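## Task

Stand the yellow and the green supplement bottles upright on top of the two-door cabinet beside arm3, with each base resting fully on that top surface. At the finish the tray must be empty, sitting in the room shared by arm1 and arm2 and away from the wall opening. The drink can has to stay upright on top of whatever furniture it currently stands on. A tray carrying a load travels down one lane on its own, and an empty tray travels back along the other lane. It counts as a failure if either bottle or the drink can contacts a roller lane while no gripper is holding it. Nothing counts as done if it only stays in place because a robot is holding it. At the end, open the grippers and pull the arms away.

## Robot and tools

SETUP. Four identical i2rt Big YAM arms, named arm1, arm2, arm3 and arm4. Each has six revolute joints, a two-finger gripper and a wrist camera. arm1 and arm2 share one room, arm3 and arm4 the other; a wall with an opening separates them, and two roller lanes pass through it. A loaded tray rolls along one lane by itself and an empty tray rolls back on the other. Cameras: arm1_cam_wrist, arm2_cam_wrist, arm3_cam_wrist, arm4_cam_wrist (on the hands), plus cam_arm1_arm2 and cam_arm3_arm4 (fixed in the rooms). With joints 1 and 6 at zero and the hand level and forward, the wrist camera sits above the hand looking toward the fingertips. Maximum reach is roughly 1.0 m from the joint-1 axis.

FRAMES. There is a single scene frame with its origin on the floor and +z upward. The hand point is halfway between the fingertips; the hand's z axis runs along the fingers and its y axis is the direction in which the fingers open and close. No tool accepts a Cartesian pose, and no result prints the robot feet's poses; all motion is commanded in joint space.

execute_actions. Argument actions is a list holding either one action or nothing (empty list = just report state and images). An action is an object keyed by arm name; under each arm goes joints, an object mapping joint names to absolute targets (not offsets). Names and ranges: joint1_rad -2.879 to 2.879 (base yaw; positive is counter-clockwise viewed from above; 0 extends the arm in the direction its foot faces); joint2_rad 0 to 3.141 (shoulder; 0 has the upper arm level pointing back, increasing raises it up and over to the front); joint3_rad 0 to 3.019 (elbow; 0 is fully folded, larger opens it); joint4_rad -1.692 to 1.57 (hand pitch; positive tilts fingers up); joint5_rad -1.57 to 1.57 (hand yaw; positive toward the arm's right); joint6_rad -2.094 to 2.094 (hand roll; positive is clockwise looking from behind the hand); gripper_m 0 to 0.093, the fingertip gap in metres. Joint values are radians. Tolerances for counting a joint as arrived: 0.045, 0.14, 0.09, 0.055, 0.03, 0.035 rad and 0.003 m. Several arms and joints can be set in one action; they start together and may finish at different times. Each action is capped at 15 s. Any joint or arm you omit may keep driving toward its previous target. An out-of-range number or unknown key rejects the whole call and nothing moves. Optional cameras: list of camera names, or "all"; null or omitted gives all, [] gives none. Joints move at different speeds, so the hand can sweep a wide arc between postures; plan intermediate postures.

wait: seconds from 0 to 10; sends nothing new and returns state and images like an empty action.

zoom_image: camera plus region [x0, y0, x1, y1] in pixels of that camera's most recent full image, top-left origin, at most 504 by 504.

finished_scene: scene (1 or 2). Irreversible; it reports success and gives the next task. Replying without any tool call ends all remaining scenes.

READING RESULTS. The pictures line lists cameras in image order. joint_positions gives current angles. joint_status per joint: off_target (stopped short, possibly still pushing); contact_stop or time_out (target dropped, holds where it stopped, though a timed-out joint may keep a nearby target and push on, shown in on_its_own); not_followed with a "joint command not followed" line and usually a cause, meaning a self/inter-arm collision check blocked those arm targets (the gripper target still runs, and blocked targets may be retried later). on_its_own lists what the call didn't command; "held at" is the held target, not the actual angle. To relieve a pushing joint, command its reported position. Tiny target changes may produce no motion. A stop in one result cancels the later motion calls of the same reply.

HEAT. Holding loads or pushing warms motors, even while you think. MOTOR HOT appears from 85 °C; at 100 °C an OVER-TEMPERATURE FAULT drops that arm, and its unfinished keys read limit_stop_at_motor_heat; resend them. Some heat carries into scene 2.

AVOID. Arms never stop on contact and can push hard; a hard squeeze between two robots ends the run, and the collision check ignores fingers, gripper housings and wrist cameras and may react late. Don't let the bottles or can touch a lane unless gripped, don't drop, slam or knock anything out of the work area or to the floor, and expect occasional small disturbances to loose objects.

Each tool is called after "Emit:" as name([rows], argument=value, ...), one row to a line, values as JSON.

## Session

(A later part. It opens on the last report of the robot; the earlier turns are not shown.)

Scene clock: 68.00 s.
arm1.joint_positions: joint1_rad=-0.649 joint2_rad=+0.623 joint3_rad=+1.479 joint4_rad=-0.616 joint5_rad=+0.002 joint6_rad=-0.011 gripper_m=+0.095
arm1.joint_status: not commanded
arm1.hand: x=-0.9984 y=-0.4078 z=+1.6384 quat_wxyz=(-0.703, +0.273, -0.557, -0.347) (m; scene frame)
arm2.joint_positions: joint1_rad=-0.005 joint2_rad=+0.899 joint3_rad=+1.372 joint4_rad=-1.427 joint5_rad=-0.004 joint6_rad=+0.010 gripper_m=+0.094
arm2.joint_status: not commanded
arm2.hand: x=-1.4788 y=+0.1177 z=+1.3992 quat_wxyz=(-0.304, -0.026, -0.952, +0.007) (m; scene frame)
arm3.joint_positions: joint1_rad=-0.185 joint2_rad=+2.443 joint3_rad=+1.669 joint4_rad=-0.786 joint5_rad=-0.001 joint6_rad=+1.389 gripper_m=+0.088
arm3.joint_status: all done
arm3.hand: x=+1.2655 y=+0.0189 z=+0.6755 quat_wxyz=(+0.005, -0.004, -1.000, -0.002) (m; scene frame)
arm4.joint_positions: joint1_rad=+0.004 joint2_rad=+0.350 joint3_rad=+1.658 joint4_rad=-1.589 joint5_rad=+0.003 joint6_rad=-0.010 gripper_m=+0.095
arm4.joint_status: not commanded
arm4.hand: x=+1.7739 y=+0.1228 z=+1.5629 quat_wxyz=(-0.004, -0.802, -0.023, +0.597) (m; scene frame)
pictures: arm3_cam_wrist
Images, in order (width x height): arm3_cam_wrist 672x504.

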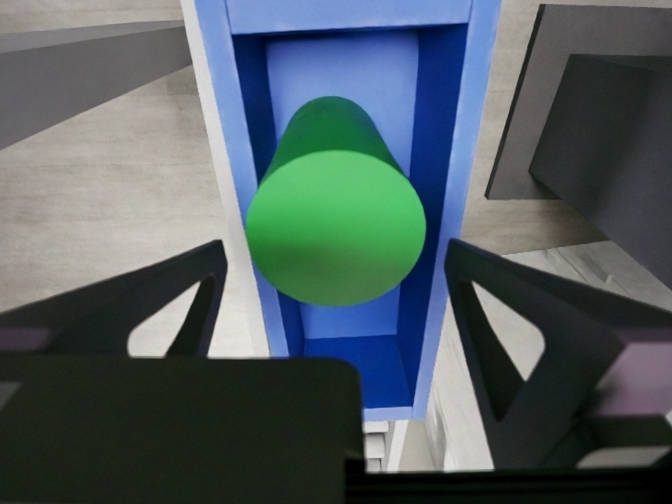

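Good. Lower j2 alone first (slight back drift fine), with j4.

Emit:
execute_actions([
  {"arm3":{"joints":{"joint2_rad":2.515,"joint4_rad":-0.725}}},
], cameras=["arm3_cam_wrist","cam_arm3_arm4"])

Emit:
zoom_image(camera="cam_arm3_arm4", region=[310,230,390,310])

Scene clock: 69.50 s.
arm1.joint_positions: joint1_rad=-0.649 joint2_rad=+0.623 joint3_rad=+1.479 joint4_rad=-0.616 joint5_rad=+0.002 joint6_rad=-0.011 gripper_m=+0.095
arm1.joint_status: not commanded
arm1.hand: x=-0.9984 y=-0.4078 z=+1.6384 quat_wxyz=(-0.703, +0.273, -0.557, -0.347) (m; scene frame)
arm2.joint_positions: joint1_rad=-0.005 joint2_rad=+0.899 joint3_rad=+1.372 joint4_rad=-1.427 joint5_rad=-0.004 joint6_rad=+0.010 gripper_m=+0.094
arm2.joint_status: not commanded
arm2.hand: x=-1.4788 y=+0.1177 z=+1.3992 quat_wxyz=(-0.304, -0.026, -0.952, +0.007) (m; scene frame)
arm3.joint_positions: joint1_rad=-0.185 joint2_rad=+2.503 joint3_rad=+1.669 joint4_rad=-0.736 joint5_rad=-0.001 joint6_rad=+1.389 gripper_m=+0.088
arm3.joint_status: all done
arm3.hand: x=+1.2635 y=+0.0105 z=+0.6389 quat_wxyz=(+0.006, -0.004, -1.000, +0.003) (m; scene frame)
arm4.joint_positions: joint1_rad=+0.004 joint2_rad=+0.350 joint3_rad=+1.658 joint4_rad=-1.589 joint5_rad=+0.003 joint6_rad=-0.010 gripper_m=+0.095
arm4.joint_status: not commanded
arm4.hand: x=+1.7739 y=+0.1228 z=+1.5629 quat_wxyz=(-0.004, -0.802, -0.023, +0.597) (m; scene frame)
pictures: arm3_cam_wrist, cam_arm3_arm4
Images, in order (width x height): arm3_cam_wrist 672x504, cam_arm3_arm4 672x504.

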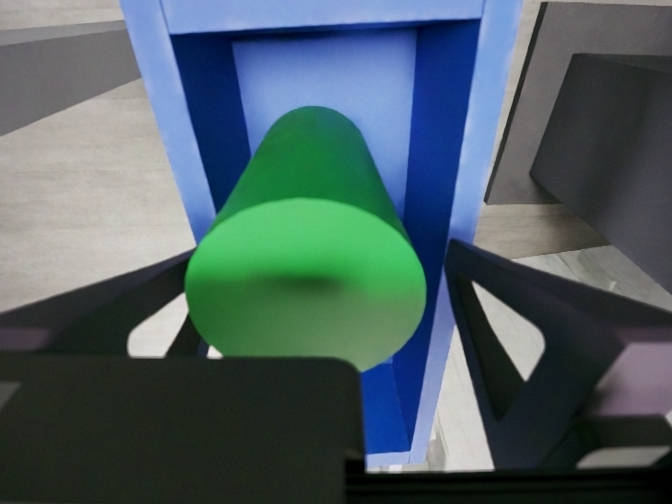

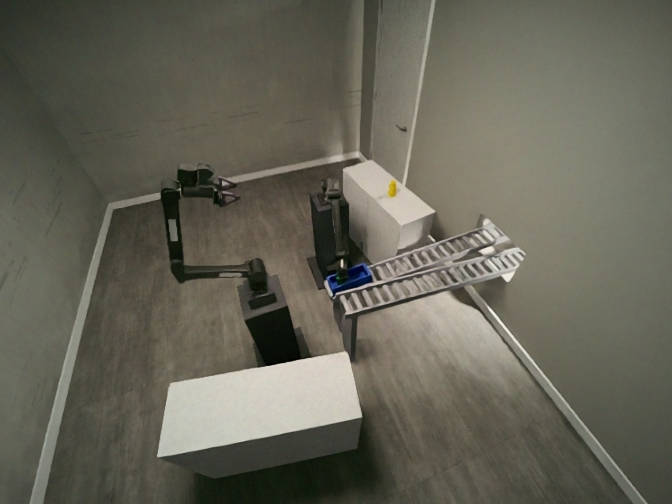

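Region (310, 230, 390, 310) of cam_arm3_arm4's 672x504 image, scaled by 6.300, with more detail than that image has.

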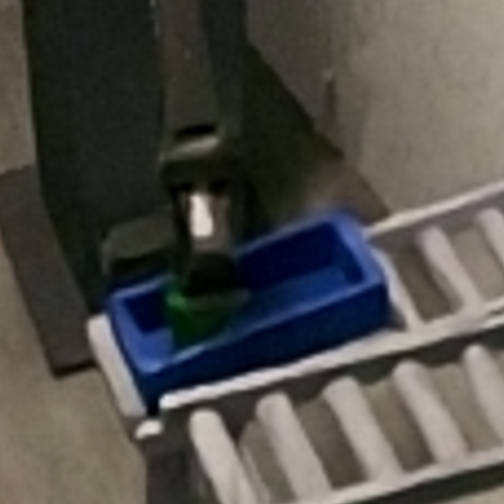

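Emit:
execute_actions([
  {"arm3":{"joints":{"gripper_m":0.03}}},
], cameras=["arm3_cam_wrist"])

Scene clock: 70.50 s.
arm1.joint_positions: joint1_rad=-0.649 joint2_rad=+0.623 joint3_rad=+1.479 joint4_rad=-0.616 joint5_rad=+0.002 joint6_rad=-0.011 gripper_m=+0.095
arm1.joint_status: not commanded
arm1.hand: x=-0.9984 y=-0.4078 z=+1.6384 quat_wxyz=(-0.703, +0.273, -0.557, -0.347) (m; scene frame)
arm2.joint_positions: joint1_rad=-0.005 joint2_rad=+0.899 joint3_rad=+1.372 joint4_rad=-1.427 joint5_rad=-0.004 joint6_rad=+0.010 gripper_m=+0.094
arm2.joint_status: not commanded
arm2.hand: x=-1.4788 y=+0.1177 z=+1.3992 quat_wxyz=(-0.304, -0.026, -0.952, +0.007) (m; scene frame)
arm3.joint_positions: joint1_rad=-0.185 joint2_rad=+2.503 joint3_rad=+1.669 joint4_rad=-0.733 joint5_rad=+0.001 joint6_rad=+1.389 gripper_m=+0.065
arm3.joint_status: gripper_m off_target (ended at +0.065, target +0.030)
arm3.hand: x=+1.2641 y=+0.0112 z=+0.6389 quat_wxyz=(+0.005, -0.004, -1.000, +0.001) (m; scene frame)
arm4.joint_positions: joint1_rad=+0.004 joint2_rad=+0.350 joint3_rad=+1.658 joint4_rad=-1.589 joint5_rad=+0.003 joint6_rad=-0.010 gripper_m=+0.095
arm4.joint_status: not commanded
arm4.hand: x=+1.7739 y=+0.1228 z=+1.5629 quat_wxyz=(-0.004, -0.802, -0.023, +0.597) (m; scene frame)
pictures: arm3_cam_wrist
Images, in order (width x height): arm3_cam_wrist 672x504.

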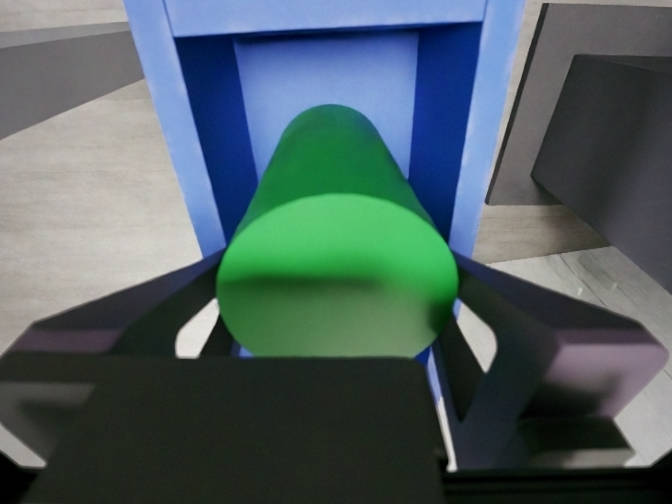

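Emit:
execute_actions([
  {"arm3":{"joints":{"joint2_rad":2.24,"joint4_rad":-0.98}}},
], cameras=[])

Emit:
execute_actions([
  {"arm3":{"joints":{"joint2_rad":1.75,"joint3_rad":1.6,"joint4_rad":-1.42}}},
], cameras=[])

Emit:
execute_actions([
  {"arm3":{"joints":{"joint1_rad":1.2,"joint3_rad":1.47,"joint4_rad":-1.3}}},
], cameras=["arm3_cam_wrist","cam_arm3_arm4"])

Scene clock: 72.83 s.
arm1.joint_positions: joint1_rad=-0.649 joint2_rad=+0.623 joint3_rad=+1.479 joint4_rad=-0.616 joint5_rad=+0.002 joint6_rad=-0.011 gripper_m=+0.095
arm1.joint_status: not commanded
arm1.hand: x=-0.9984 y=-0.4078 z=+1.6384 quat_wxyz=(-0.703, +0.273, -0.557, -0.347) (m; scene frame)
arm2.joint_positions: joint1_rad=-0.005 joint2_rad=+0.899 joint3_rad=+1.372 joint4_rad=-1.427 joint5_rad=-0.004 joint6_rad=+0.010 gripper_m=+0.094
arm2.joint_status: not commanded
arm2.hand: x=-1.4788 y=+0.1177 z=+1.3992 quat_wxyz=(-0.304, -0.026, -0.952, +0.007) (m; scene frame)
arm3.joint_positions: joint1_rad=-0.185 joint2_rad=+2.235 joint3_rad=+1.677 joint4_rad=-0.970 joint5_rad=-0.001 joint6_rad=+1.389 gripper_m=+0.065
arm3.joint_status: all done
arm3.hand: x=+1.2694 y=+0.0312 z=+0.8049 quat_wxyz=(+0.003, -0.004, -1.000, -0.018) (m; scene frame)
arm4.joint_positions: joint1_rad=+0.004 joint2_rad=+0.350 joint3_rad=+1.658 joint4_rad=-1.589 joint5_rad=+0.003 joint6_rad=-0.010 gripper_m=+0.095
arm4.joint_status: not commanded
arm4.hand: x=+1.7739 y=+0.1228 z=+1.5629 quat_wxyz=(-0.004, -0.802, -0.023, +0.597) (m; scene frame)
pictures: none
No camera images: the call's "cameras" was empty. Leave "cameras" out to get every camera's image.

Scene clock: 74.40 s.
arm1.joint_positions: joint1_rad=-0.649 joint2_rad=+0.623 joint3_rad=+1.479 joint4_rad=-0.616 joint5_rad=+0.002 joint6_rad=-0.011 gripper_m=+0.095
arm1.joint_status: not commanded
arm1.hand: x=-0.9984 y=-0.4078 z=+1.6384 quat_wxyz=(-0.703, +0.273, -0.557, -0.347) (m; scene frame)
arm2.joint_positions: joint1_rad=-0.005 joint2_rad=+0.899 joint3_rad=+1.372 joint4_rad=-1.427 joint5_rad=-0.004 joint6_rad=+0.010 gripper_m=+0.094
arm2.joint_status: not commanded
arm2.hand: x=-1.4788 y=+0.1177 z=+1.3992 quat_wxyz=(-0.304, -0.026, -0.952, +0.007) (m; scene frame)
arm3.joint_positions: joint1_rad=-0.185 joint2_rad=+1.757 joint3_rad=+1.573 joint4_rad=-1.412 joint5_rad=-0.001 joint6_rad=+1.389 gripper_m=+0.065
arm3.joint_status: all done
arm3.hand: x=+1.2504 y=-0.0804 z=+1.0414 quat_wxyz=(+0.009, -0.004, -1.000, +0.016) (m; scene frame)
arm4.joint_positions: joint1_rad=+0.004 joint2_rad=+0.350 joint3_rad=+1.658 joint4_rad=-1.589 joint5_rad=+0.003 joint6_rad=-0.010 gripper_m=+0.095
arm4.joint_status: not commanded
arm4.hand: x=+1.7739 y=+0.1228 z=+1.5629 quat_wxyz=(-0.004, -0.802, -0.023, +0.597) (m; scene frame)
pictures: none
No camera images: the call's "cameras" was empty. Leave "cameras" out to get every camera's image.

Scene clock: 76.23 s.
arm1.joint_positions: joint1_rad=-0.649 joint2_rad=+0.623 joint3_rad=+1.479 joint4_rad=-0.616 joint5_rad=+0.002 joint6_rad=-0.011 gripper_m=+0.095
arm1.joint_status: not commanded
arm1.hand: x=-0.9984 y=-0.4078 z=+1.6384 quat_wxyz=(-0.703, +0.273, -0.557, -0.347) (m; scene frame)
arm2.joint_positions: joint1_rad=-0.005 joint2_rad=+0.899 joint3_rad=+1.372 joint4_rad=-1.427 joint5_rad=-0.004 joint6_rad=+0.010 gripper_m=+0.094
arm2.joint_status: not commanded
arm2.hand: x=-1.4788 y=+0.1177 z=+1.3992 quat_wxyz=(-0.304, -0.026, -0.952, +0.007) (m; scene frame)
arm3.joint_positions: joint1_rad=+1.207 joint2_rad=+1.760 joint3_rad=+1.460 joint4_rad=-1.298 joint5_rad=-0.003 joint6_rad=+1.389 gripper_m=+0.065
arm3.joint_status: all done
arm3.hand: x=+0.6667 y=-0.4124 z=+1.0076 quat_wxyz=(+0.002, +0.638, -0.770, +0.011) (m; scene frame)
arm4.joint_positions: joint1_rad=+0.004 joint2_rad=+0.350 joint3_rad=+1.658 joint4_rad=-1.589 joint5_rad=+0.003 joint6_rad=-0.010 gripper_m=+0.095
arm4.joint_status: not commanded
arm4.hand: x=+1.7739 y=+0.1228 z=+1.5629 quat_wxyz=(-0.004, -0.802, -0.023, +0.597) (m; scene frame)
pictures: arm3_cam_wrist, cam_arm3_arm4
Images, in order (width x height): arm3_cam_wrist 672x504, cam_arm3_arm4 672x504.

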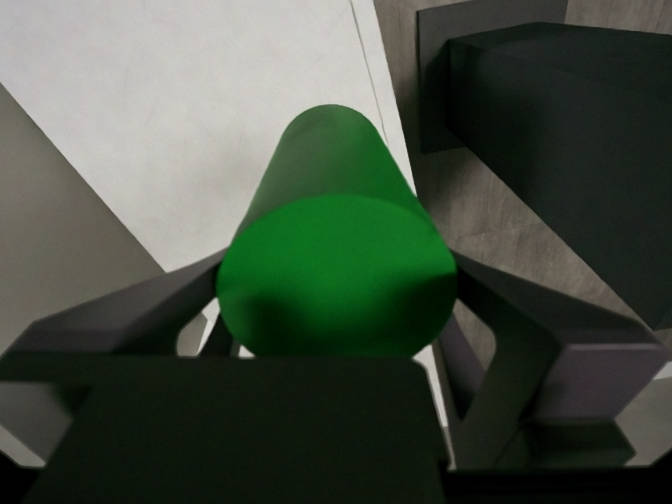

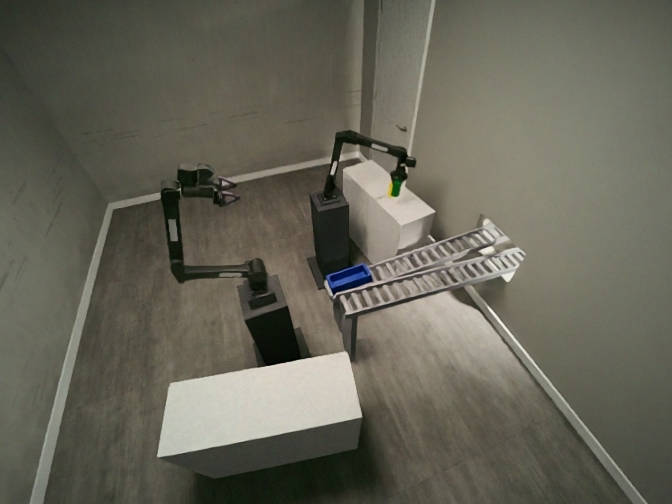

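Emit:
execute_actions([
  {"arm3":{"joints":{"joint2_rad":1.99,"joint3_rad":1.52,"joint4_rad":-1.09}}},
], cameras=["arm3_cam_wrist","cam_arm3_arm4"])

Emit:
zoom_image(camera="cam_arm3_arm4", region=[350,140,450,240])

Scene clock: 77.73 s.
arm1.joint_positions: joint1_rad=-0.649 joint2_rad=+0.623 joint3_rad=+1.479 joint4_rad=-0.616 joint5_rad=+0.002 joint6_rad=-0.011 gripper_m=+0.095
arm1.joint_status: not commanded
arm1.hand: x=-0.9984 y=-0.4078 z=+1.6384 quat_wxyz=(-0.703, +0.273, -0.557, -0.347) (m; scene frame)
arm2.joint_positions: joint1_rad=-0.005 joint2_rad=+0.899 joint3_rad=+1.372 joint4_rad=-1.427 joint5_rad=-0.004 joint6_rad=+0.010 gripper_m=+0.094
arm2.joint_status: not commanded
arm2.hand: x=-1.4788 y=+0.1177 z=+1.3992 quat_wxyz=(-0.304, -0.026, -0.952, +0.007) (m; scene frame)
arm3.joint_positions: joint1_rad=+1.207 joint2_rad=+2.019 joint3_rad=+1.479 joint4_rad=-1.097 joint5_rad=-0.003 joint6_rad=+1.389 gripper_m=+0.065
arm3.joint_status: all done
arm3.hand: x=+0.6275 y=-0.3988 z=+0.8771 quat_wxyz=(-0.008, +0.638, -0.770, +0.029) (m; scene frame)
arm4.joint_positions: joint1_rad=+0.004 joint2_rad=+0.350 joint3_rad=+1.658 joint4_rad=-1.589 joint5_rad=+0.003 joint6_rad=-0.010 gripper_m=+0.095
arm4.joint_status: not commanded
arm4.hand: x=+1.7739 y=+0.1228 z=+1.5629 quat_wxyz=(-0.004, -0.802, -0.023, +0.597) (m; scene frame)
pictures: arm3_cam_wrist, cam_arm3_arm4
Images, in order (width x height): arm3_cam_wrist 672x504, cam_arm3_arm4 672x504.

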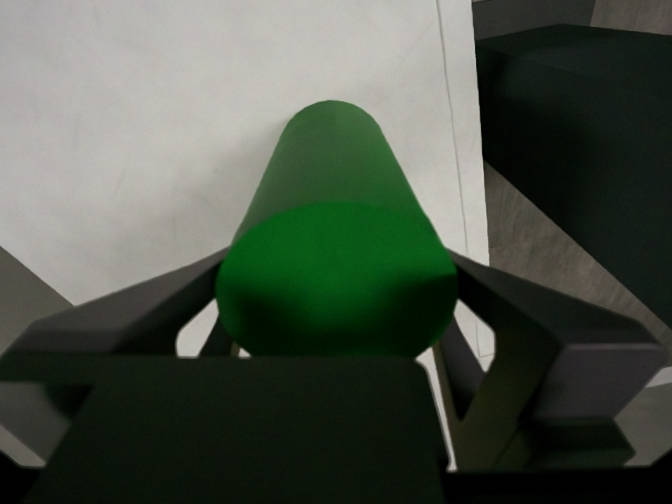

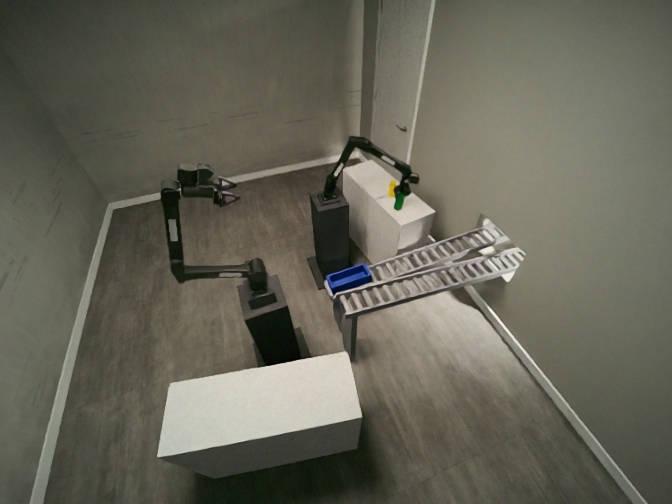

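Region (350, 140, 450, 240) of cam_arm3_arm4's 672x504 image, scaled by 5.040, with more detail than that image has.

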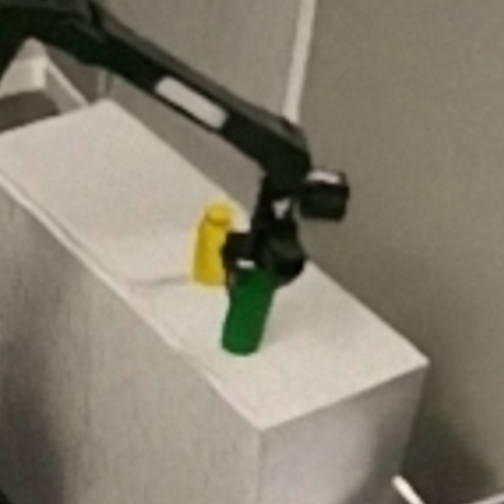

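Emit:
execute_actions([
  {"arm3":{"joints":{"joint3_rad":1.62,"joint4_rad":-1.13}}},
], cameras=[])

Emit:
execute_actions([
  {"arm3":{"joints":{"joint2_rad":2.09,"joint4_rad":-1.07}}},
], cameras=["arm3_cam_wrist","cam_arm3_arm4"])

Emit:
zoom_image(camera="cam_arm3_arm4", region=[350,140,450,240])

Scene clock: 79.67 s.
arm1.joint_positions: joint1_rad=-0.649 joint2_rad=+0.623 joint3_rad=+1.479 joint4_rad=-0.616 joint5_rad=+0.002 joint6_rad=-0.011 gripper_m=+0.095
arm1.joint_status: not commanded
arm1.hand: x=-0.9984 y=-0.4078 z=+1.6384 quat_wxyz=(-0.703, +0.273, -0.557, -0.347) (m; scene frame)
arm2.joint_positions: joint1_rad=-0.005 joint2_rad=+0.899 joint3_rad=+1.372 joint4_rad=-1.427 joint5_rad=-0.004 joint6_rad=+0.010 gripper_m=+0.094
arm2.joint_status: not commanded
arm2.hand: x=-1.4788 y=+0.1177 z=+1.3992 quat_wxyz=(-0.304, -0.026, -0.952, +0.007) (m; scene frame)
arm3.joint_positions: joint1_rad=+1.207 joint2_rad=+2.019 joint3_rad=+1.573 joint4_rad=-1.122 joint5_rad=-0.003 joint6_rad=+1.389 gripper_m=+0.065
arm3.joint_status: all done
arm3.hand: x=+0.5962 y=-0.3863 z=+0.9088 quat_wxyz=(+0.009, +0.638, -0.770, -0.002) (m; scene frame)
arm4.joint_positions: joint1_rad=+0.004 joint2_rad=+0.350 joint3_rad=+1.658 joint4_rad=-1.589 joint5_rad=+0.003 joint6_rad=-0.010 gripper_m=+0.095
arm4.joint_status: not commanded
arm4.hand: x=+1.7739 y=+0.1228 z=+1.5629 quat_wxyz=(-0.004, -0.802, -0.023, +0.597) (m; scene frame)
pictures: none
No camera images: the call's "cameras" was empty. Leave "cameras" out to get every camera's image.

Scene clock: 80.53 s.
arm1.joint_positions: joint1_rad=-0.649 joint2_rad=+0.623 joint3_rad=+1.479 joint4_rad=-0.616 joint5_rad=+0.002 joint6_rad=-0.011 gripper_m=+0.095
arm1.joint_status: not commanded
arm1.hand: x=-0.9984 y=-0.4078 z=+1.6384 quat_wxyz=(-0.703, +0.273, -0.557, -0.347) (m; scene frame)
arm2.joint_positions: joint1_rad=-0.005 joint2_rad=+0.899 joint3_rad=+1.372 joint4_rad=-1.427 joint5_rad=-0.004 joint6_rad=+0.010 gripper_m=+0.094
arm2.joint_status: not commanded
arm2.hand: x=-1.4788 y=+0.1177 z=+1.3992 quat_wxyz=(-0.304, -0.026, -0.952, +0.007) (m; scene frame)
arm3.joint_positions: joint1_rad=+1.209 joint2_rad=+2.078 joint3_rad=+1.574 joint4_rad=-1.080 joint5_rad=-0.004 joint6_rad=+1.389 gripper_m=+0.065
arm3.joint_status: all done
arm3.hand: x=+0.5916 y=-0.3861 z=+0.8750 quat_wxyz=(+0.005, +0.638, -0.770, +0.006) (m; scene frame)
arm4.joint_positions: joint1_rad=+0.004 joint2_rad=+0.350 joint3_rad=+1.658 joint4_rad=-1.589 joint5_rad=+0.003 joint6_rad=-0.010 gripper_m=+0.095
arm4.joint_status: not commanded
arm4.hand: x=+1.7739 y=+0.1228 z=+1.5629 quat_wxyz=(-0.004, -0.802, -0.023, +0.597) (m; scene frame)
pictures: arm3_cam_wrist, cam_arm3_arm4
Images, in order (width x height): arm3_cam_wrist 672x504, cam_arm3_arm4 672x504.

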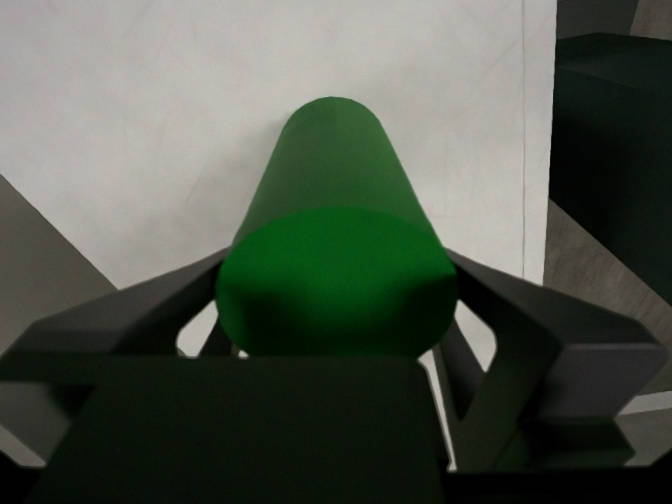

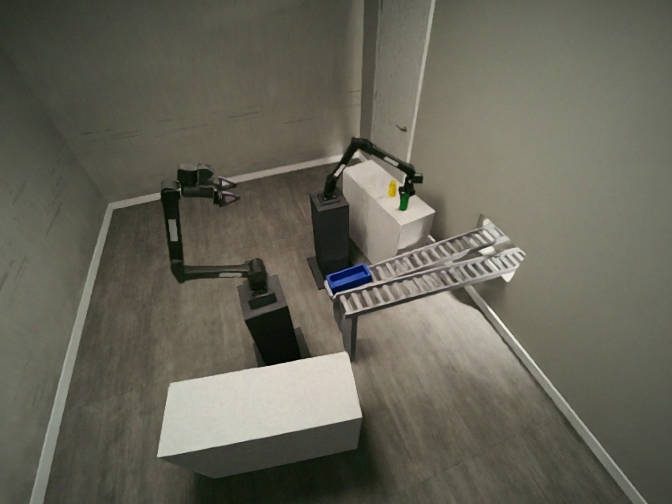

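Region (350, 140, 450, 240) of cam_arm3_arm4's 672x504 image, scaled by 5.040, with more detail than that image has.

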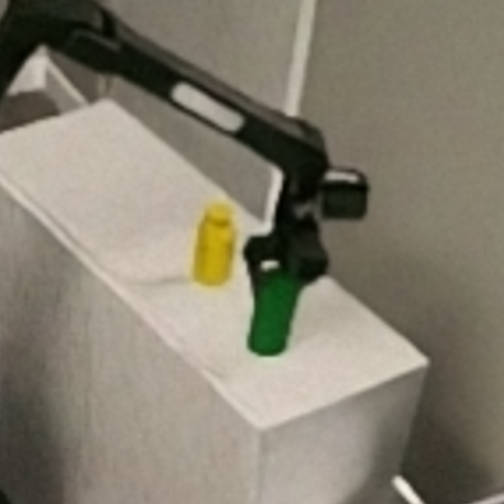

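Lower a bit more.

Emit:
execute_actions([
  {"arm3":{"joints":{"joint2_rad":2.115,"joint4_rad":-1.055}}},
], cameras=["cam_arm3_arm4"])

Emit:
zoom_image(camera="cam_arm3_arm4", region=[370,160,430,220])

Scene clock: 81.30 s.
arm1.joint_positions: joint1_rad=-0.649 joint2_rad=+0.623 joint3_rad=+1.479 joint4_rad=-0.616 joint5_rad=+0.002 joint6_rad=-0.011 gripper_m=+0.095
arm1.joint_status: not commanded
arm1.hand: x=-0.9984 y=-0.4078 z=+1.6384 quat_wxyz=(-0.703, +0.273, -0.557, -0.347) (m; scene frame)
arm2.joint_positions: joint1_rad=-0.005 joint2_rad=+0.899 joint3_rad=+1.372 joint4_rad=-1.427 joint5_rad=-0.004 joint6_rad=+0.010 gripper_m=+0.094
arm2.joint_status: not commanded
arm2.hand: x=-1.4788 y=+0.1177 z=+1.3992 quat_wxyz=(-0.304, -0.026, -0.952, +0.007) (m; scene frame)
arm3.joint_positions: joint1_rad=+1.209 joint2_rad=+2.079 joint3_rad=+1.574 joint4_rad=-1.074 joint5_rad=-0.003 joint6_rad=+1.389 gripper_m=+0.065
arm3.joint_status: all done
arm3.hand: x=+0.5905 y=-0.3854 z=+0.8745 quat_wxyz=(+0.006, +0.638, -0.770, +0.003) (m; scene frame)
arm4.joint_positions: joint1_rad=+0.004 joint2_rad=+0.350 joint3_rad=+1.658 joint4_rad=-1.589 joint5_rad=+0.003 joint6_rad=-0.010 gripper_m=+0.095
arm4.joint_status: not commanded
arm4.hand: x=+1.7739 y=+0.1228 z=+1.5629 quat_wxyz=(-0.004, -0.802, -0.023, +0.597) (m; scene frame)
pictures: cam_arm3_arm4
Images, in order (width x height): cam_arm3_arm4 672x504.

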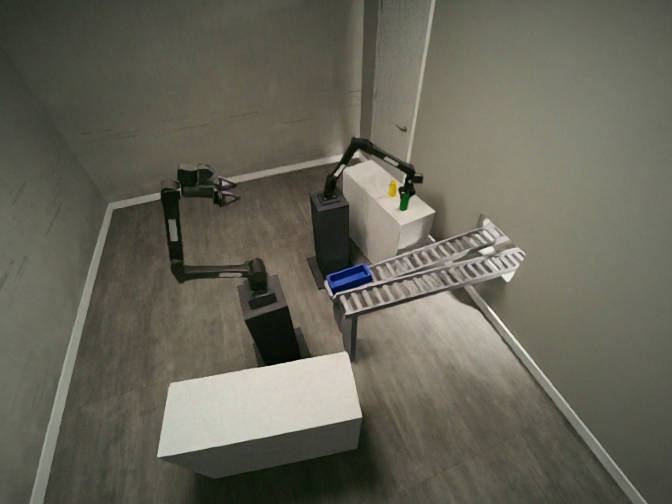

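Region (370, 160, 430, 220) of cam_arm3_arm4's 672x504 image, scaled by 8.400, with more detail than that image has.

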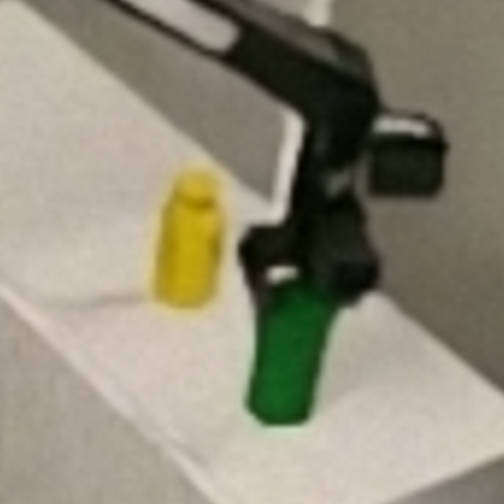

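Emit:
execute_actions([
  {"arm3":{"joints":{"joint2_rad":2.135}}},
], cameras=["cam_arm3_arm4","arm3_cam_wrist"])

Emit:
zoom_image(camera="cam_arm3_arm4", region=[370,160,430,220])

Scene clock: 82.53 s.
arm1.joint_positions: joint1_rad=-0.649 joint2_rad=+0.623 joint3_rad=+1.479 joint4_rad=-0.616 joint5_rad=+0.002 joint6_rad=-0.011 gripper_m=+0.095
arm1.joint_status: not commanded
arm1.hand: x=-0.9984 y=-0.4078 z=+1.6384 quat_wxyz=(-0.703, +0.273, -0.557, -0.347) (m; scene frame)
arm2.joint_positions: joint1_rad=-0.005 joint2_rad=+0.899 joint3_rad=+1.372 joint4_rad=-1.427 joint5_rad=-0.004 joint6_rad=+0.010 gripper_m=+0.094
arm2.joint_status: not commanded
arm2.hand: x=-1.4788 y=+0.1177 z=+1.3992 quat_wxyz=(-0.304, -0.026, -0.952, +0.007) (m; scene frame)
arm3.joint_positions: joint1_rad=+1.209 joint2_rad=+2.080 joint3_rad=+1.574 joint4_rad=-1.074 joint5_rad=-0.003 joint6_rad=+1.390 gripper_m=+0.065
arm3.joint_status: all done
arm3.hand: x=+0.5906 y=-0.3854 z=+0.8739 quat_wxyz=(+0.006, +0.638, -0.770, +0.003) (m; scene frame)
arm4.joint_positions: joint1_rad=+0.004 joint2_rad=+0.350 joint3_rad=+1.658 joint4_rad=-1.589 joint5_rad=+0.003 joint6_rad=-0.010 gripper_m=+0.095
arm4.joint_status: not commanded
arm4.hand: x=+1.7739 y=+0.1228 z=+1.5629 quat_wxyz=(-0.004, -0.802, -0.023, +0.597) (m; scene frame)
pictures: arm3_cam_wrist, cam_arm3_arm4
Images, in order (width x height): arm3_cam_wrist 672x504, cam_arm3_arm4 672x504.

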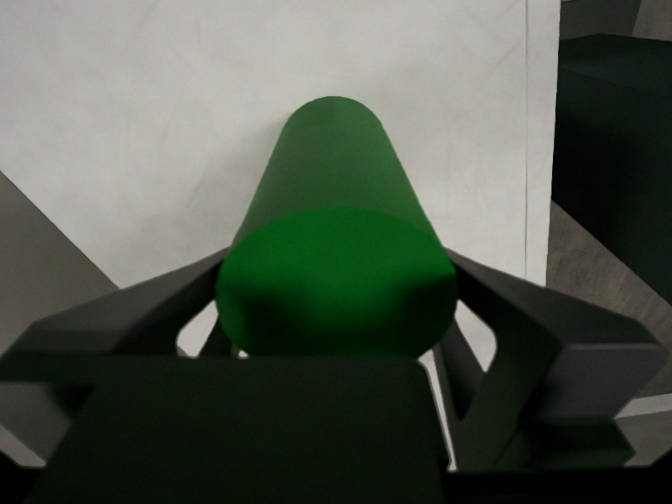

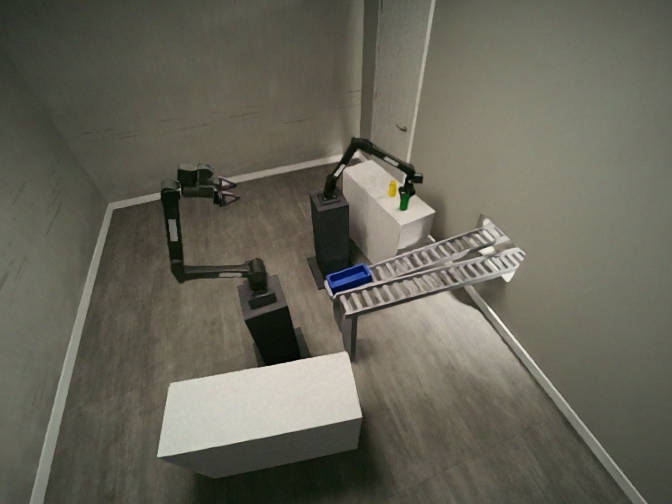

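Region (370, 160, 430, 220) of cam_arm3_arm4's 672x504 image, scaled by 8.400, with more detail than that image has.

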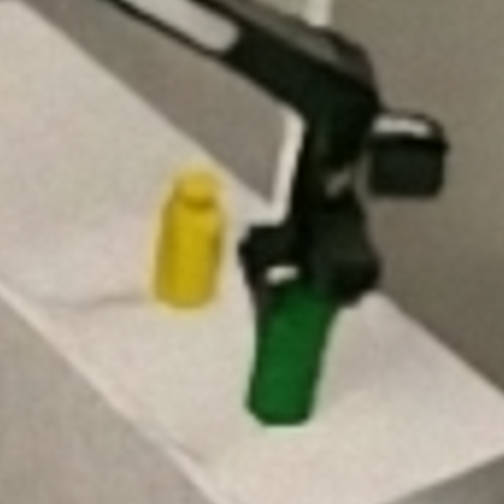

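Contact. Release and lift.

Emit:
execute_actions([
  {"arm3":{"joints":{"joint2_rad":2.085,"gripper_m":0.093}}},
], cameras=["arm3_cam_wrist"])

Emit:
execute_actions([
  {"arm3":{"joints":{"joint2_rad":1.75,"joint4_rad":-1.38}}},
], cameras=["cam_arm3_arm4"])

Scene clock: 84.90 s.
arm1.joint_positions: joint1_rad=-0.649 joint2_rad=+0.623 joint3_rad=+1.479 joint4_rad=-0.616 joint5_rad=+0.002 joint6_rad=-0.011 gripper_m=+0.095
arm1.joint_status: not commanded
arm1.hand: x=-0.9984 y=-0.4078 z=+1.6384 quat_wxyz=(-0.703, +0.273, -0.557, -0.347) (m; scene frame)
arm2.joint_positions: joint1_rad=-0.005 joint2_rad=+0.899 joint3_rad=+1.372 joint4_rad=-1.427 joint5_rad=-0.004 joint6_rad=+0.010 gripper_m=+0.094
arm2.joint_status: not commanded
arm2.hand: x=-1.4788 y=+0.1177 z=+1.3992 quat_wxyz=(-0.304, -0.026, -0.952, +0.007) (m; scene frame)
arm3.joint_positions: joint1_rad=+1.208 joint2_rad=+2.080 joint3_rad=+1.575 joint4_rad=-1.066 joint5_rad=-0.003 joint6_rad=+1.390 gripper_m=+0.093
arm3.joint_status: all done
arm3.hand: x=+0.5886 y=-0.3844 z=+0.8741 quat_wxyz=(+0.008, +0.638, -0.770, +0.000) (m; scene frame)
arm4.joint_positions: joint1_rad=+0.004 joint2_rad=+0.350 joint3_rad=+1.658 joint4_rad=-1.589 joint5_rad=+0.003 joint6_rad=-0.010 gripper_m=+0.095
arm4.joint_status: not commanded
arm4.hand: x=+1.7739 y=+0.1228 z=+1.5629 quat_wxyz=(-0.004, -0.802, -0.023, +0.597) (m; scene frame)
pictures: arm3_cam_wrist
Images, in order (width x height): arm3_cam_wrist 672x504.

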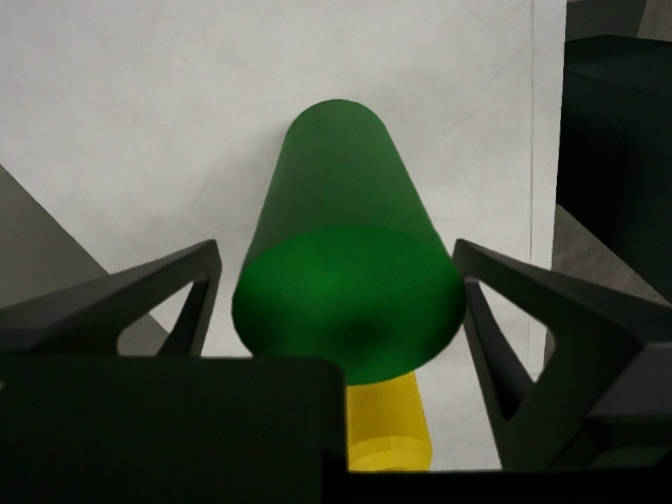

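Scene clock: 86.27 s.
arm1.joint_positions: joint1_rad=-0.649 joint2_rad=+0.623 joint3_rad=+1.479 joint4_rad=-0.616 joint5_rad=+0.002 joint6_rad=-0.011 gripper_m=+0.095
arm1.joint_status: not commanded
arm1.hand: x=-0.9984 y=-0.4078 z=+1.6384 quat_wxyz=(-0.703, +0.273, -0.557, -0.347) (m; scene frame)
arm2.joint_positions: joint1_rad=-0.005 joint2_rad=+0.899 joint3_rad=+1.372 joint4_rad=-1.427 joint5_rad=-0.004 joint6_rad=+0.010 gripper_m=+0.094
arm2.joint_status: not commanded
arm2.hand: x=-1.4788 y=+0.1177 z=+1.3992 quat_wxyz=(-0.304, -0.026, -0.952, +0.007) (m; scene frame)
arm3.joint_positions: joint1_rad=+1.208 joint2_rad=+1.737 joint3_rad=+1.598 joint4_rad=-1.371 joint5_rad=-0.003 joint6_rad=+1.390 gripper_m=+0.093
arm3.joint_status: all done
arm3.hand: x=+0.6426 y=-0.4030 z=+1.0707 quat_wxyz=(+0.023, +0.638, -0.770, -0.027) (m; scene frame)
arm4.joint_positions: joint1_rad=+0.004 joint2_rad=+0.350 joint3_rad=+1.658 joint4_rad=-1.589 joint5_rad=+0.003 joint6_rad=-0.010 gripper_m=+0.095
arm4.joint_status: not commanded
arm4.hand: x=+1.7739 y=+0.1228 z=+1.5629 quat_wxyz=(-0.004, -0.802, -0.023, +0.597) (m; scene frame)
pictures: cam_arm3_arm4
Images, in order (width x height): cam_arm3_arm4 672x504.

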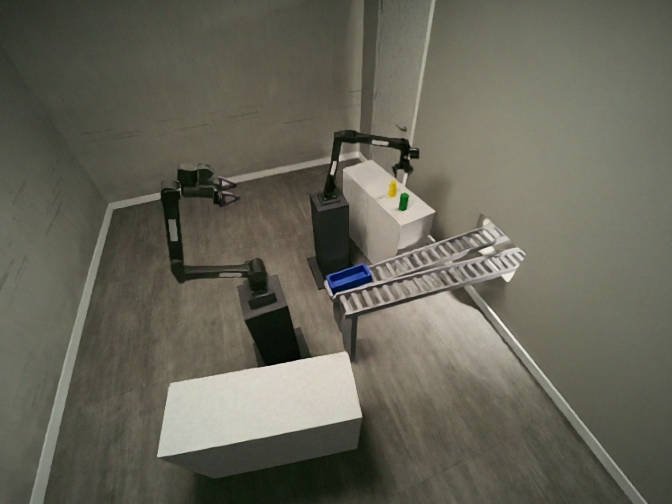

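Emit:
execute_actions([
  {"arm3":{"joints":{"joint2_rad":0.7,"joint3_rad":1.4,"joint6_rad":0}},"arm4":{"joints":{"joint1_rad":0.264,"joint2_rad":2.1,"joint3_rad":1.6,"joint4_rad":-1.08,"joint6_rad":0.264,"gripper_m":0.05}}},
], cameras=["cam_arm3_arm4","arm4_cam_wrist"])

Scene clock: 91.07 s.
arm1.joint_positions: joint1_rad=-0.649 joint2_rad=+0.623 joint3_rad=+1.479 joint4_rad=-0.616 joint5_rad=+0.002 joint6_rad=-0.011 gripper_m=+0.095
arm1.joint_status: not commanded
arm1.hand: x=-0.9984 y=-0.4078 z=+1.6384 quat_wxyz=(-0.703, +0.273, -0.557, -0.347) (m; scene frame)
arm2.joint_positions: joint1_rad=-0.005 joint2_rad=+0.899 joint3_rad=+1.372 joint4_rad=-1.427 joint5_rad=-0.004 joint6_rad=+0.010 gripper_m=+0.094
arm2.joint_status: not commanded
arm2.hand: x=-1.4788 y=+0.1177 z=+1.3992 quat_wxyz=(-0.304, -0.026, -0.952, +0.007) (m; scene frame)
arm3.joint_positions: joint1_rad=+1.208 joint2_rad=+0.690 joint3_rad=+1.388 joint4_rad=-1.372 joint5_rad=-0.003 joint6_rad=+0.015 gripper_m=+0.093
arm3.joint_status: all done
arm3.hand: x=+0.9140 y=-0.5039 z=+1.3896 quat_wxyz=(-0.071, +0.883, -0.172, -0.431) (m; scene frame)
arm4.joint_positions: joint1_rad=+0.257 joint2_rad=+2.103 joint3_rad=+1.595 joint4_rad=-1.087 joint5_rad=+0.003 joint6_rad=+0.254 gripper_m=+0.050
arm4.joint_status: all done
arm4.hand: x=+1.2310 y=-0.0439 z=+0.9211 quat_wxyz=(+0.011, -1.000, -0.021, -0.017) (m; scene frame)
pictures: arm4_cam_wrist, cam_arm3_arm4
Images, in order (width x height): arm4_cam_wrist 672x504, cam_arm3_arm4 672x504.

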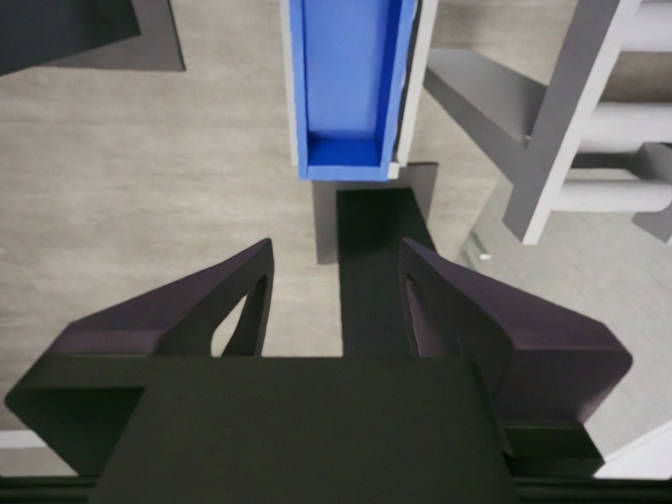

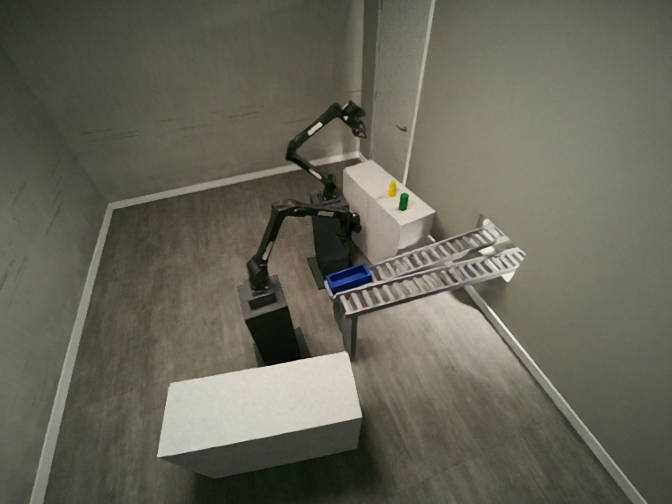

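Emit:
execute_actions([
  {"arm4":{"joints":{"joint2_rad":2.40,"joint4_rad":-0.77}}},
], cameras=["cam_arm3_arm4","arm4_cam_wrist"])

Emit:
zoom_image(camera="cam_arm3_arm4", region=[300,220,400,320])

Scene clock: 93.53 s.
arm1.joint_positions: joint1_rad=-0.649 joint2_rad=+0.623 joint3_rad=+1.479 joint4_rad=-0.616 joint5_rad=+0.002 joint6_rad=-0.011 gripper_m=+0.095
arm1.joint_status: not commanded
arm1.hand: x=-0.9984 y=-0.4078 z=+1.6384 quat_wxyz=(-0.703, +0.273, -0.557, -0.347) (m; scene frame)
arm2.joint_positions: joint1_rad=-0.005 joint2_rad=+0.899 joint3_rad=+1.372 joint4_rad=-1.427 joint5_rad=-0.004 joint6_rad=+0.010 gripper_m=+0.094
arm2.joint_status: not commanded
arm2.hand: x=-1.4788 y=+0.1177 z=+1.3992 quat_wxyz=(-0.304, -0.026, -0.952, +0.007) (m; scene frame)
arm3.joint_positions: joint1_rad=+1.208 joint2_rad=+0.690 joint3_rad=+1.388 joint4_rad=-1.372 joint5_rad=-0.003 joint6_rad=+0.015 gripper_m=+0.093
arm3.joint_status: not commanded
arm3.hand: x=+0.9140 y=-0.5039 z=+1.3896 quat_wxyz=(-0.071, +0.883, -0.172, -0.431) (m; scene frame)
arm4.joint_positions: joint1_rad=+0.257 joint2_rad=+2.432 joint3_rad=+1.586 joint4_rad=-0.782 joint5_rad=+0.003 joint6_rad=+0.254 gripper_m=+0.050
arm4.joint_status: all done
arm4.hand: x=+1.2405 y=-0.0394 z=+0.7247 quat_wxyz=(+0.015, -0.999, -0.021, -0.033) (m; scene frame)
pictures: arm4_cam_wrist, cam_arm3_arm4
Images, in order (width x height): arm4_cam_wrist 672x504, cam_arm3_arm4 672x504.

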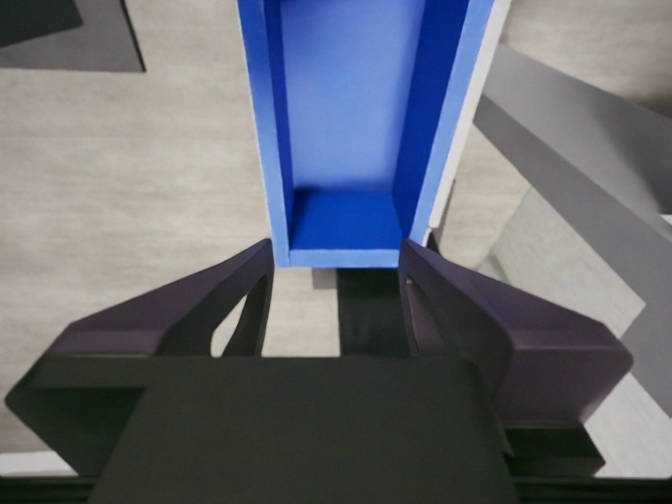

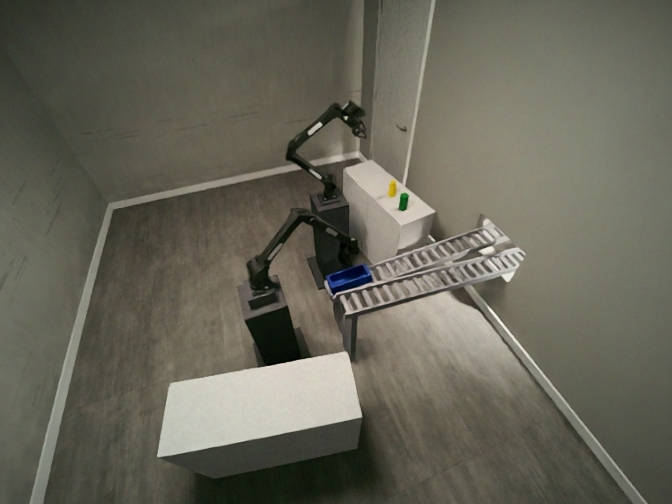

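Region (300, 220, 400, 320) of cam_arm3_arm4's 672x504 image, scaled by 5.040, with more detail than that image has.

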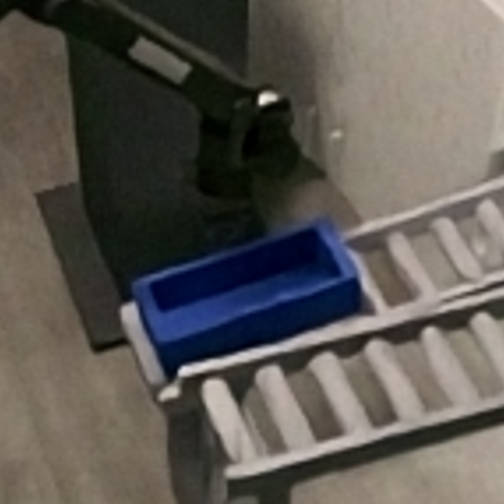

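Emit:
execute_actions([
  {"arm4":{"joints":{"joint1_rad":0.345,"joint3_rad":1.75,"joint4_rad":-0.88,"joint6_rad":0.35}}},
], cameras=["cam_arm3_arm4","arm4_cam_wrist"])

Scene clock: 95.70 s.
arm1.joint_positions: joint1_rad=-0.649 joint2_rad=+0.623 joint3_rad=+1.479 joint4_rad=-0.616 joint5_rad=+0.002 joint6_rad=-0.011 gripper_m=+0.095
arm1.joint_status: not commanded
arm1.hand: x=-0.9984 y=-0.4078 z=+1.6384 quat_wxyz=(-0.703, +0.273, -0.557, -0.347) (m; scene frame)
arm2.joint_positions: joint1_rad=-0.005 joint2_rad=+0.899 joint3_rad=+1.372 joint4_rad=-1.427 joint5_rad=-0.004 joint6_rad=+0.010 gripper_m=+0.094
arm2.joint_status: not commanded
arm2.hand: x=-1.4788 y=+0.1177 z=+1.3992 quat_wxyz=(-0.304, -0.026, -0.952, +0.007) (m; scene frame)
arm3.joint_positions: joint1_rad=+1.208 joint2_rad=+0.690 joint3_rad=+1.388 joint4_rad=-1.372 joint5_rad=-0.003 joint6_rad=+0.015 gripper_m=+0.093
arm3.joint_status: not commanded
arm3.hand: x=+0.9140 y=-0.5039 z=+1.3896 quat_wxyz=(-0.071, +0.883, -0.172, -0.431) (m; scene frame)
arm4.joint_positions: joint1_rad=+0.352 joint2_rad=+2.425 joint3_rad=+1.716 joint4_rad=-0.868 joint5_rad=+0.002 joint6_rad=+0.340 gripper_m=+0.050
arm4.joint_status: all done
arm4.hand: x=+1.2150 y=-0.1106 z=+0.7623 quat_wxyz=(+0.008, -1.000, -0.025, -0.009) (m; scene frame)
pictures: arm4_cam_wrist, cam_arm3_arm4
Images, in order (width x height): arm4_cam_wrist 672x504, cam_arm3_arm4 672x504.

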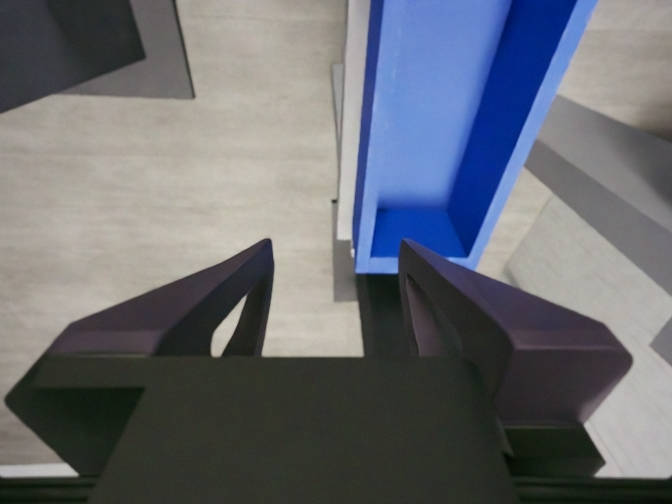

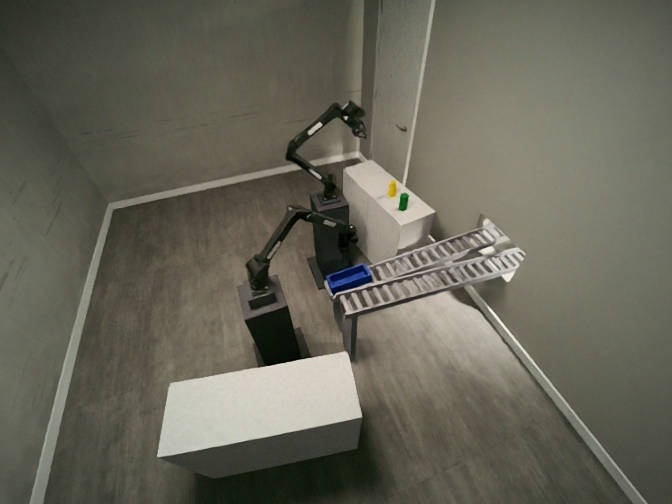

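Emit:
execute_actions([
  {"arm4":{"joints":{"joint1_rad":0.305,"joint2_rad":2.52,"joint4_rad":-0.79,"joint6_rad":0.32}}},
], cameras=["cam_arm3_arm4","arm4_cam_wrist"])

Emit:
zoom_image(camera="cam_arm3_arm4", region=[300,220,400,320])

Scene clock: 97.87 s.
arm1.joint_positions: joint1_rad=-0.649 joint2_rad=+0.623 joint3_rad=+1.479 joint4_rad=-0.616 joint5_rad=+0.002 joint6_rad=-0.011 gripper_m=+0.095
arm1.joint_status: not commanded
arm1.hand: x=-0.9984 y=-0.4078 z=+1.6384 quat_wxyz=(-0.703, +0.273, -0.557, -0.347) (m; scene frame)
arm2.joint_positions: joint1_rad=-0.005 joint2_rad=+0.899 joint3_rad=+1.372 joint4_rad=-1.427 joint5_rad=-0.004 joint6_rad=+0.010 gripper_m=+0.094
arm2.joint_status: not commanded
arm2.hand: x=-1.4788 y=+0.1177 z=+1.3992 quat_wxyz=(-0.304, -0.026, -0.952, +0.007) (m; scene frame)
arm3.joint_positions: joint1_rad=+1.208 joint2_rad=+0.690 joint3_rad=+1.388 joint4_rad=-1.372 joint5_rad=-0.003 joint6_rad=+0.015 gripper_m=+0.093
arm3.joint_status: not commanded
arm3.hand: x=+0.9140 y=-0.5039 z=+1.3896 quat_wxyz=(-0.071, +0.883, -0.172, -0.431) (m; scene frame)
arm4.joint_positions: joint1_rad=+0.300 joint2_rad=+2.523 joint3_rad=+1.716 joint4_rad=-0.802 joint5_rad=+0.002 joint6_rad=+0.330 gripper_m=+0.050
arm4.joint_status: all done
arm4.hand: x=+1.2183 y=-0.0743 z=+0.7029 quat_wxyz=(+0.013, -1.000, -0.004, -0.023) (m; scene frame)
pictures: arm4_cam_wrist, cam_arm3_arm4
Images, in order (width x height): arm4_cam_wrist 672x504, cam_arm3_arm4 672x504.

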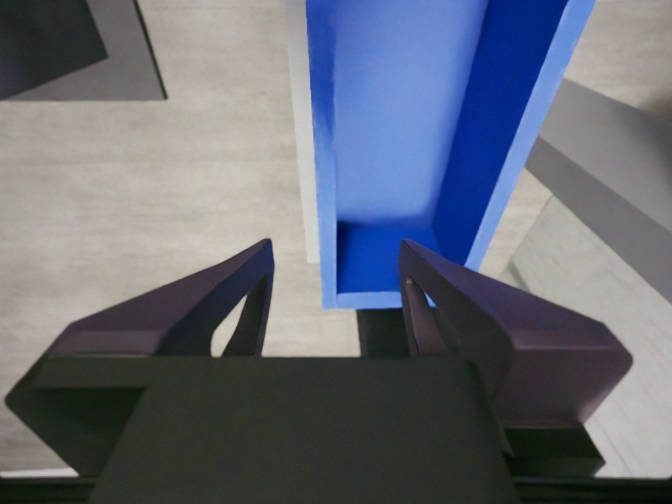

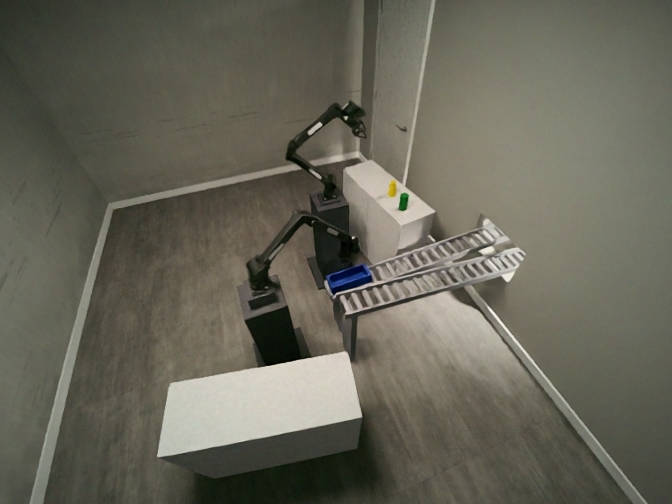

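Region (300, 220, 400, 320) of cam_arm3_arm4's 672x504 image, scaled by 5.040, with more detail than that image has.

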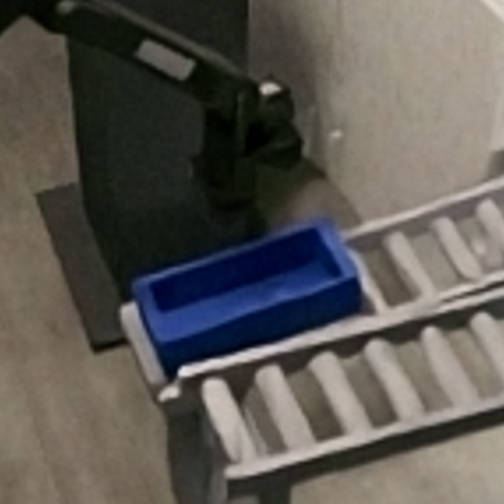

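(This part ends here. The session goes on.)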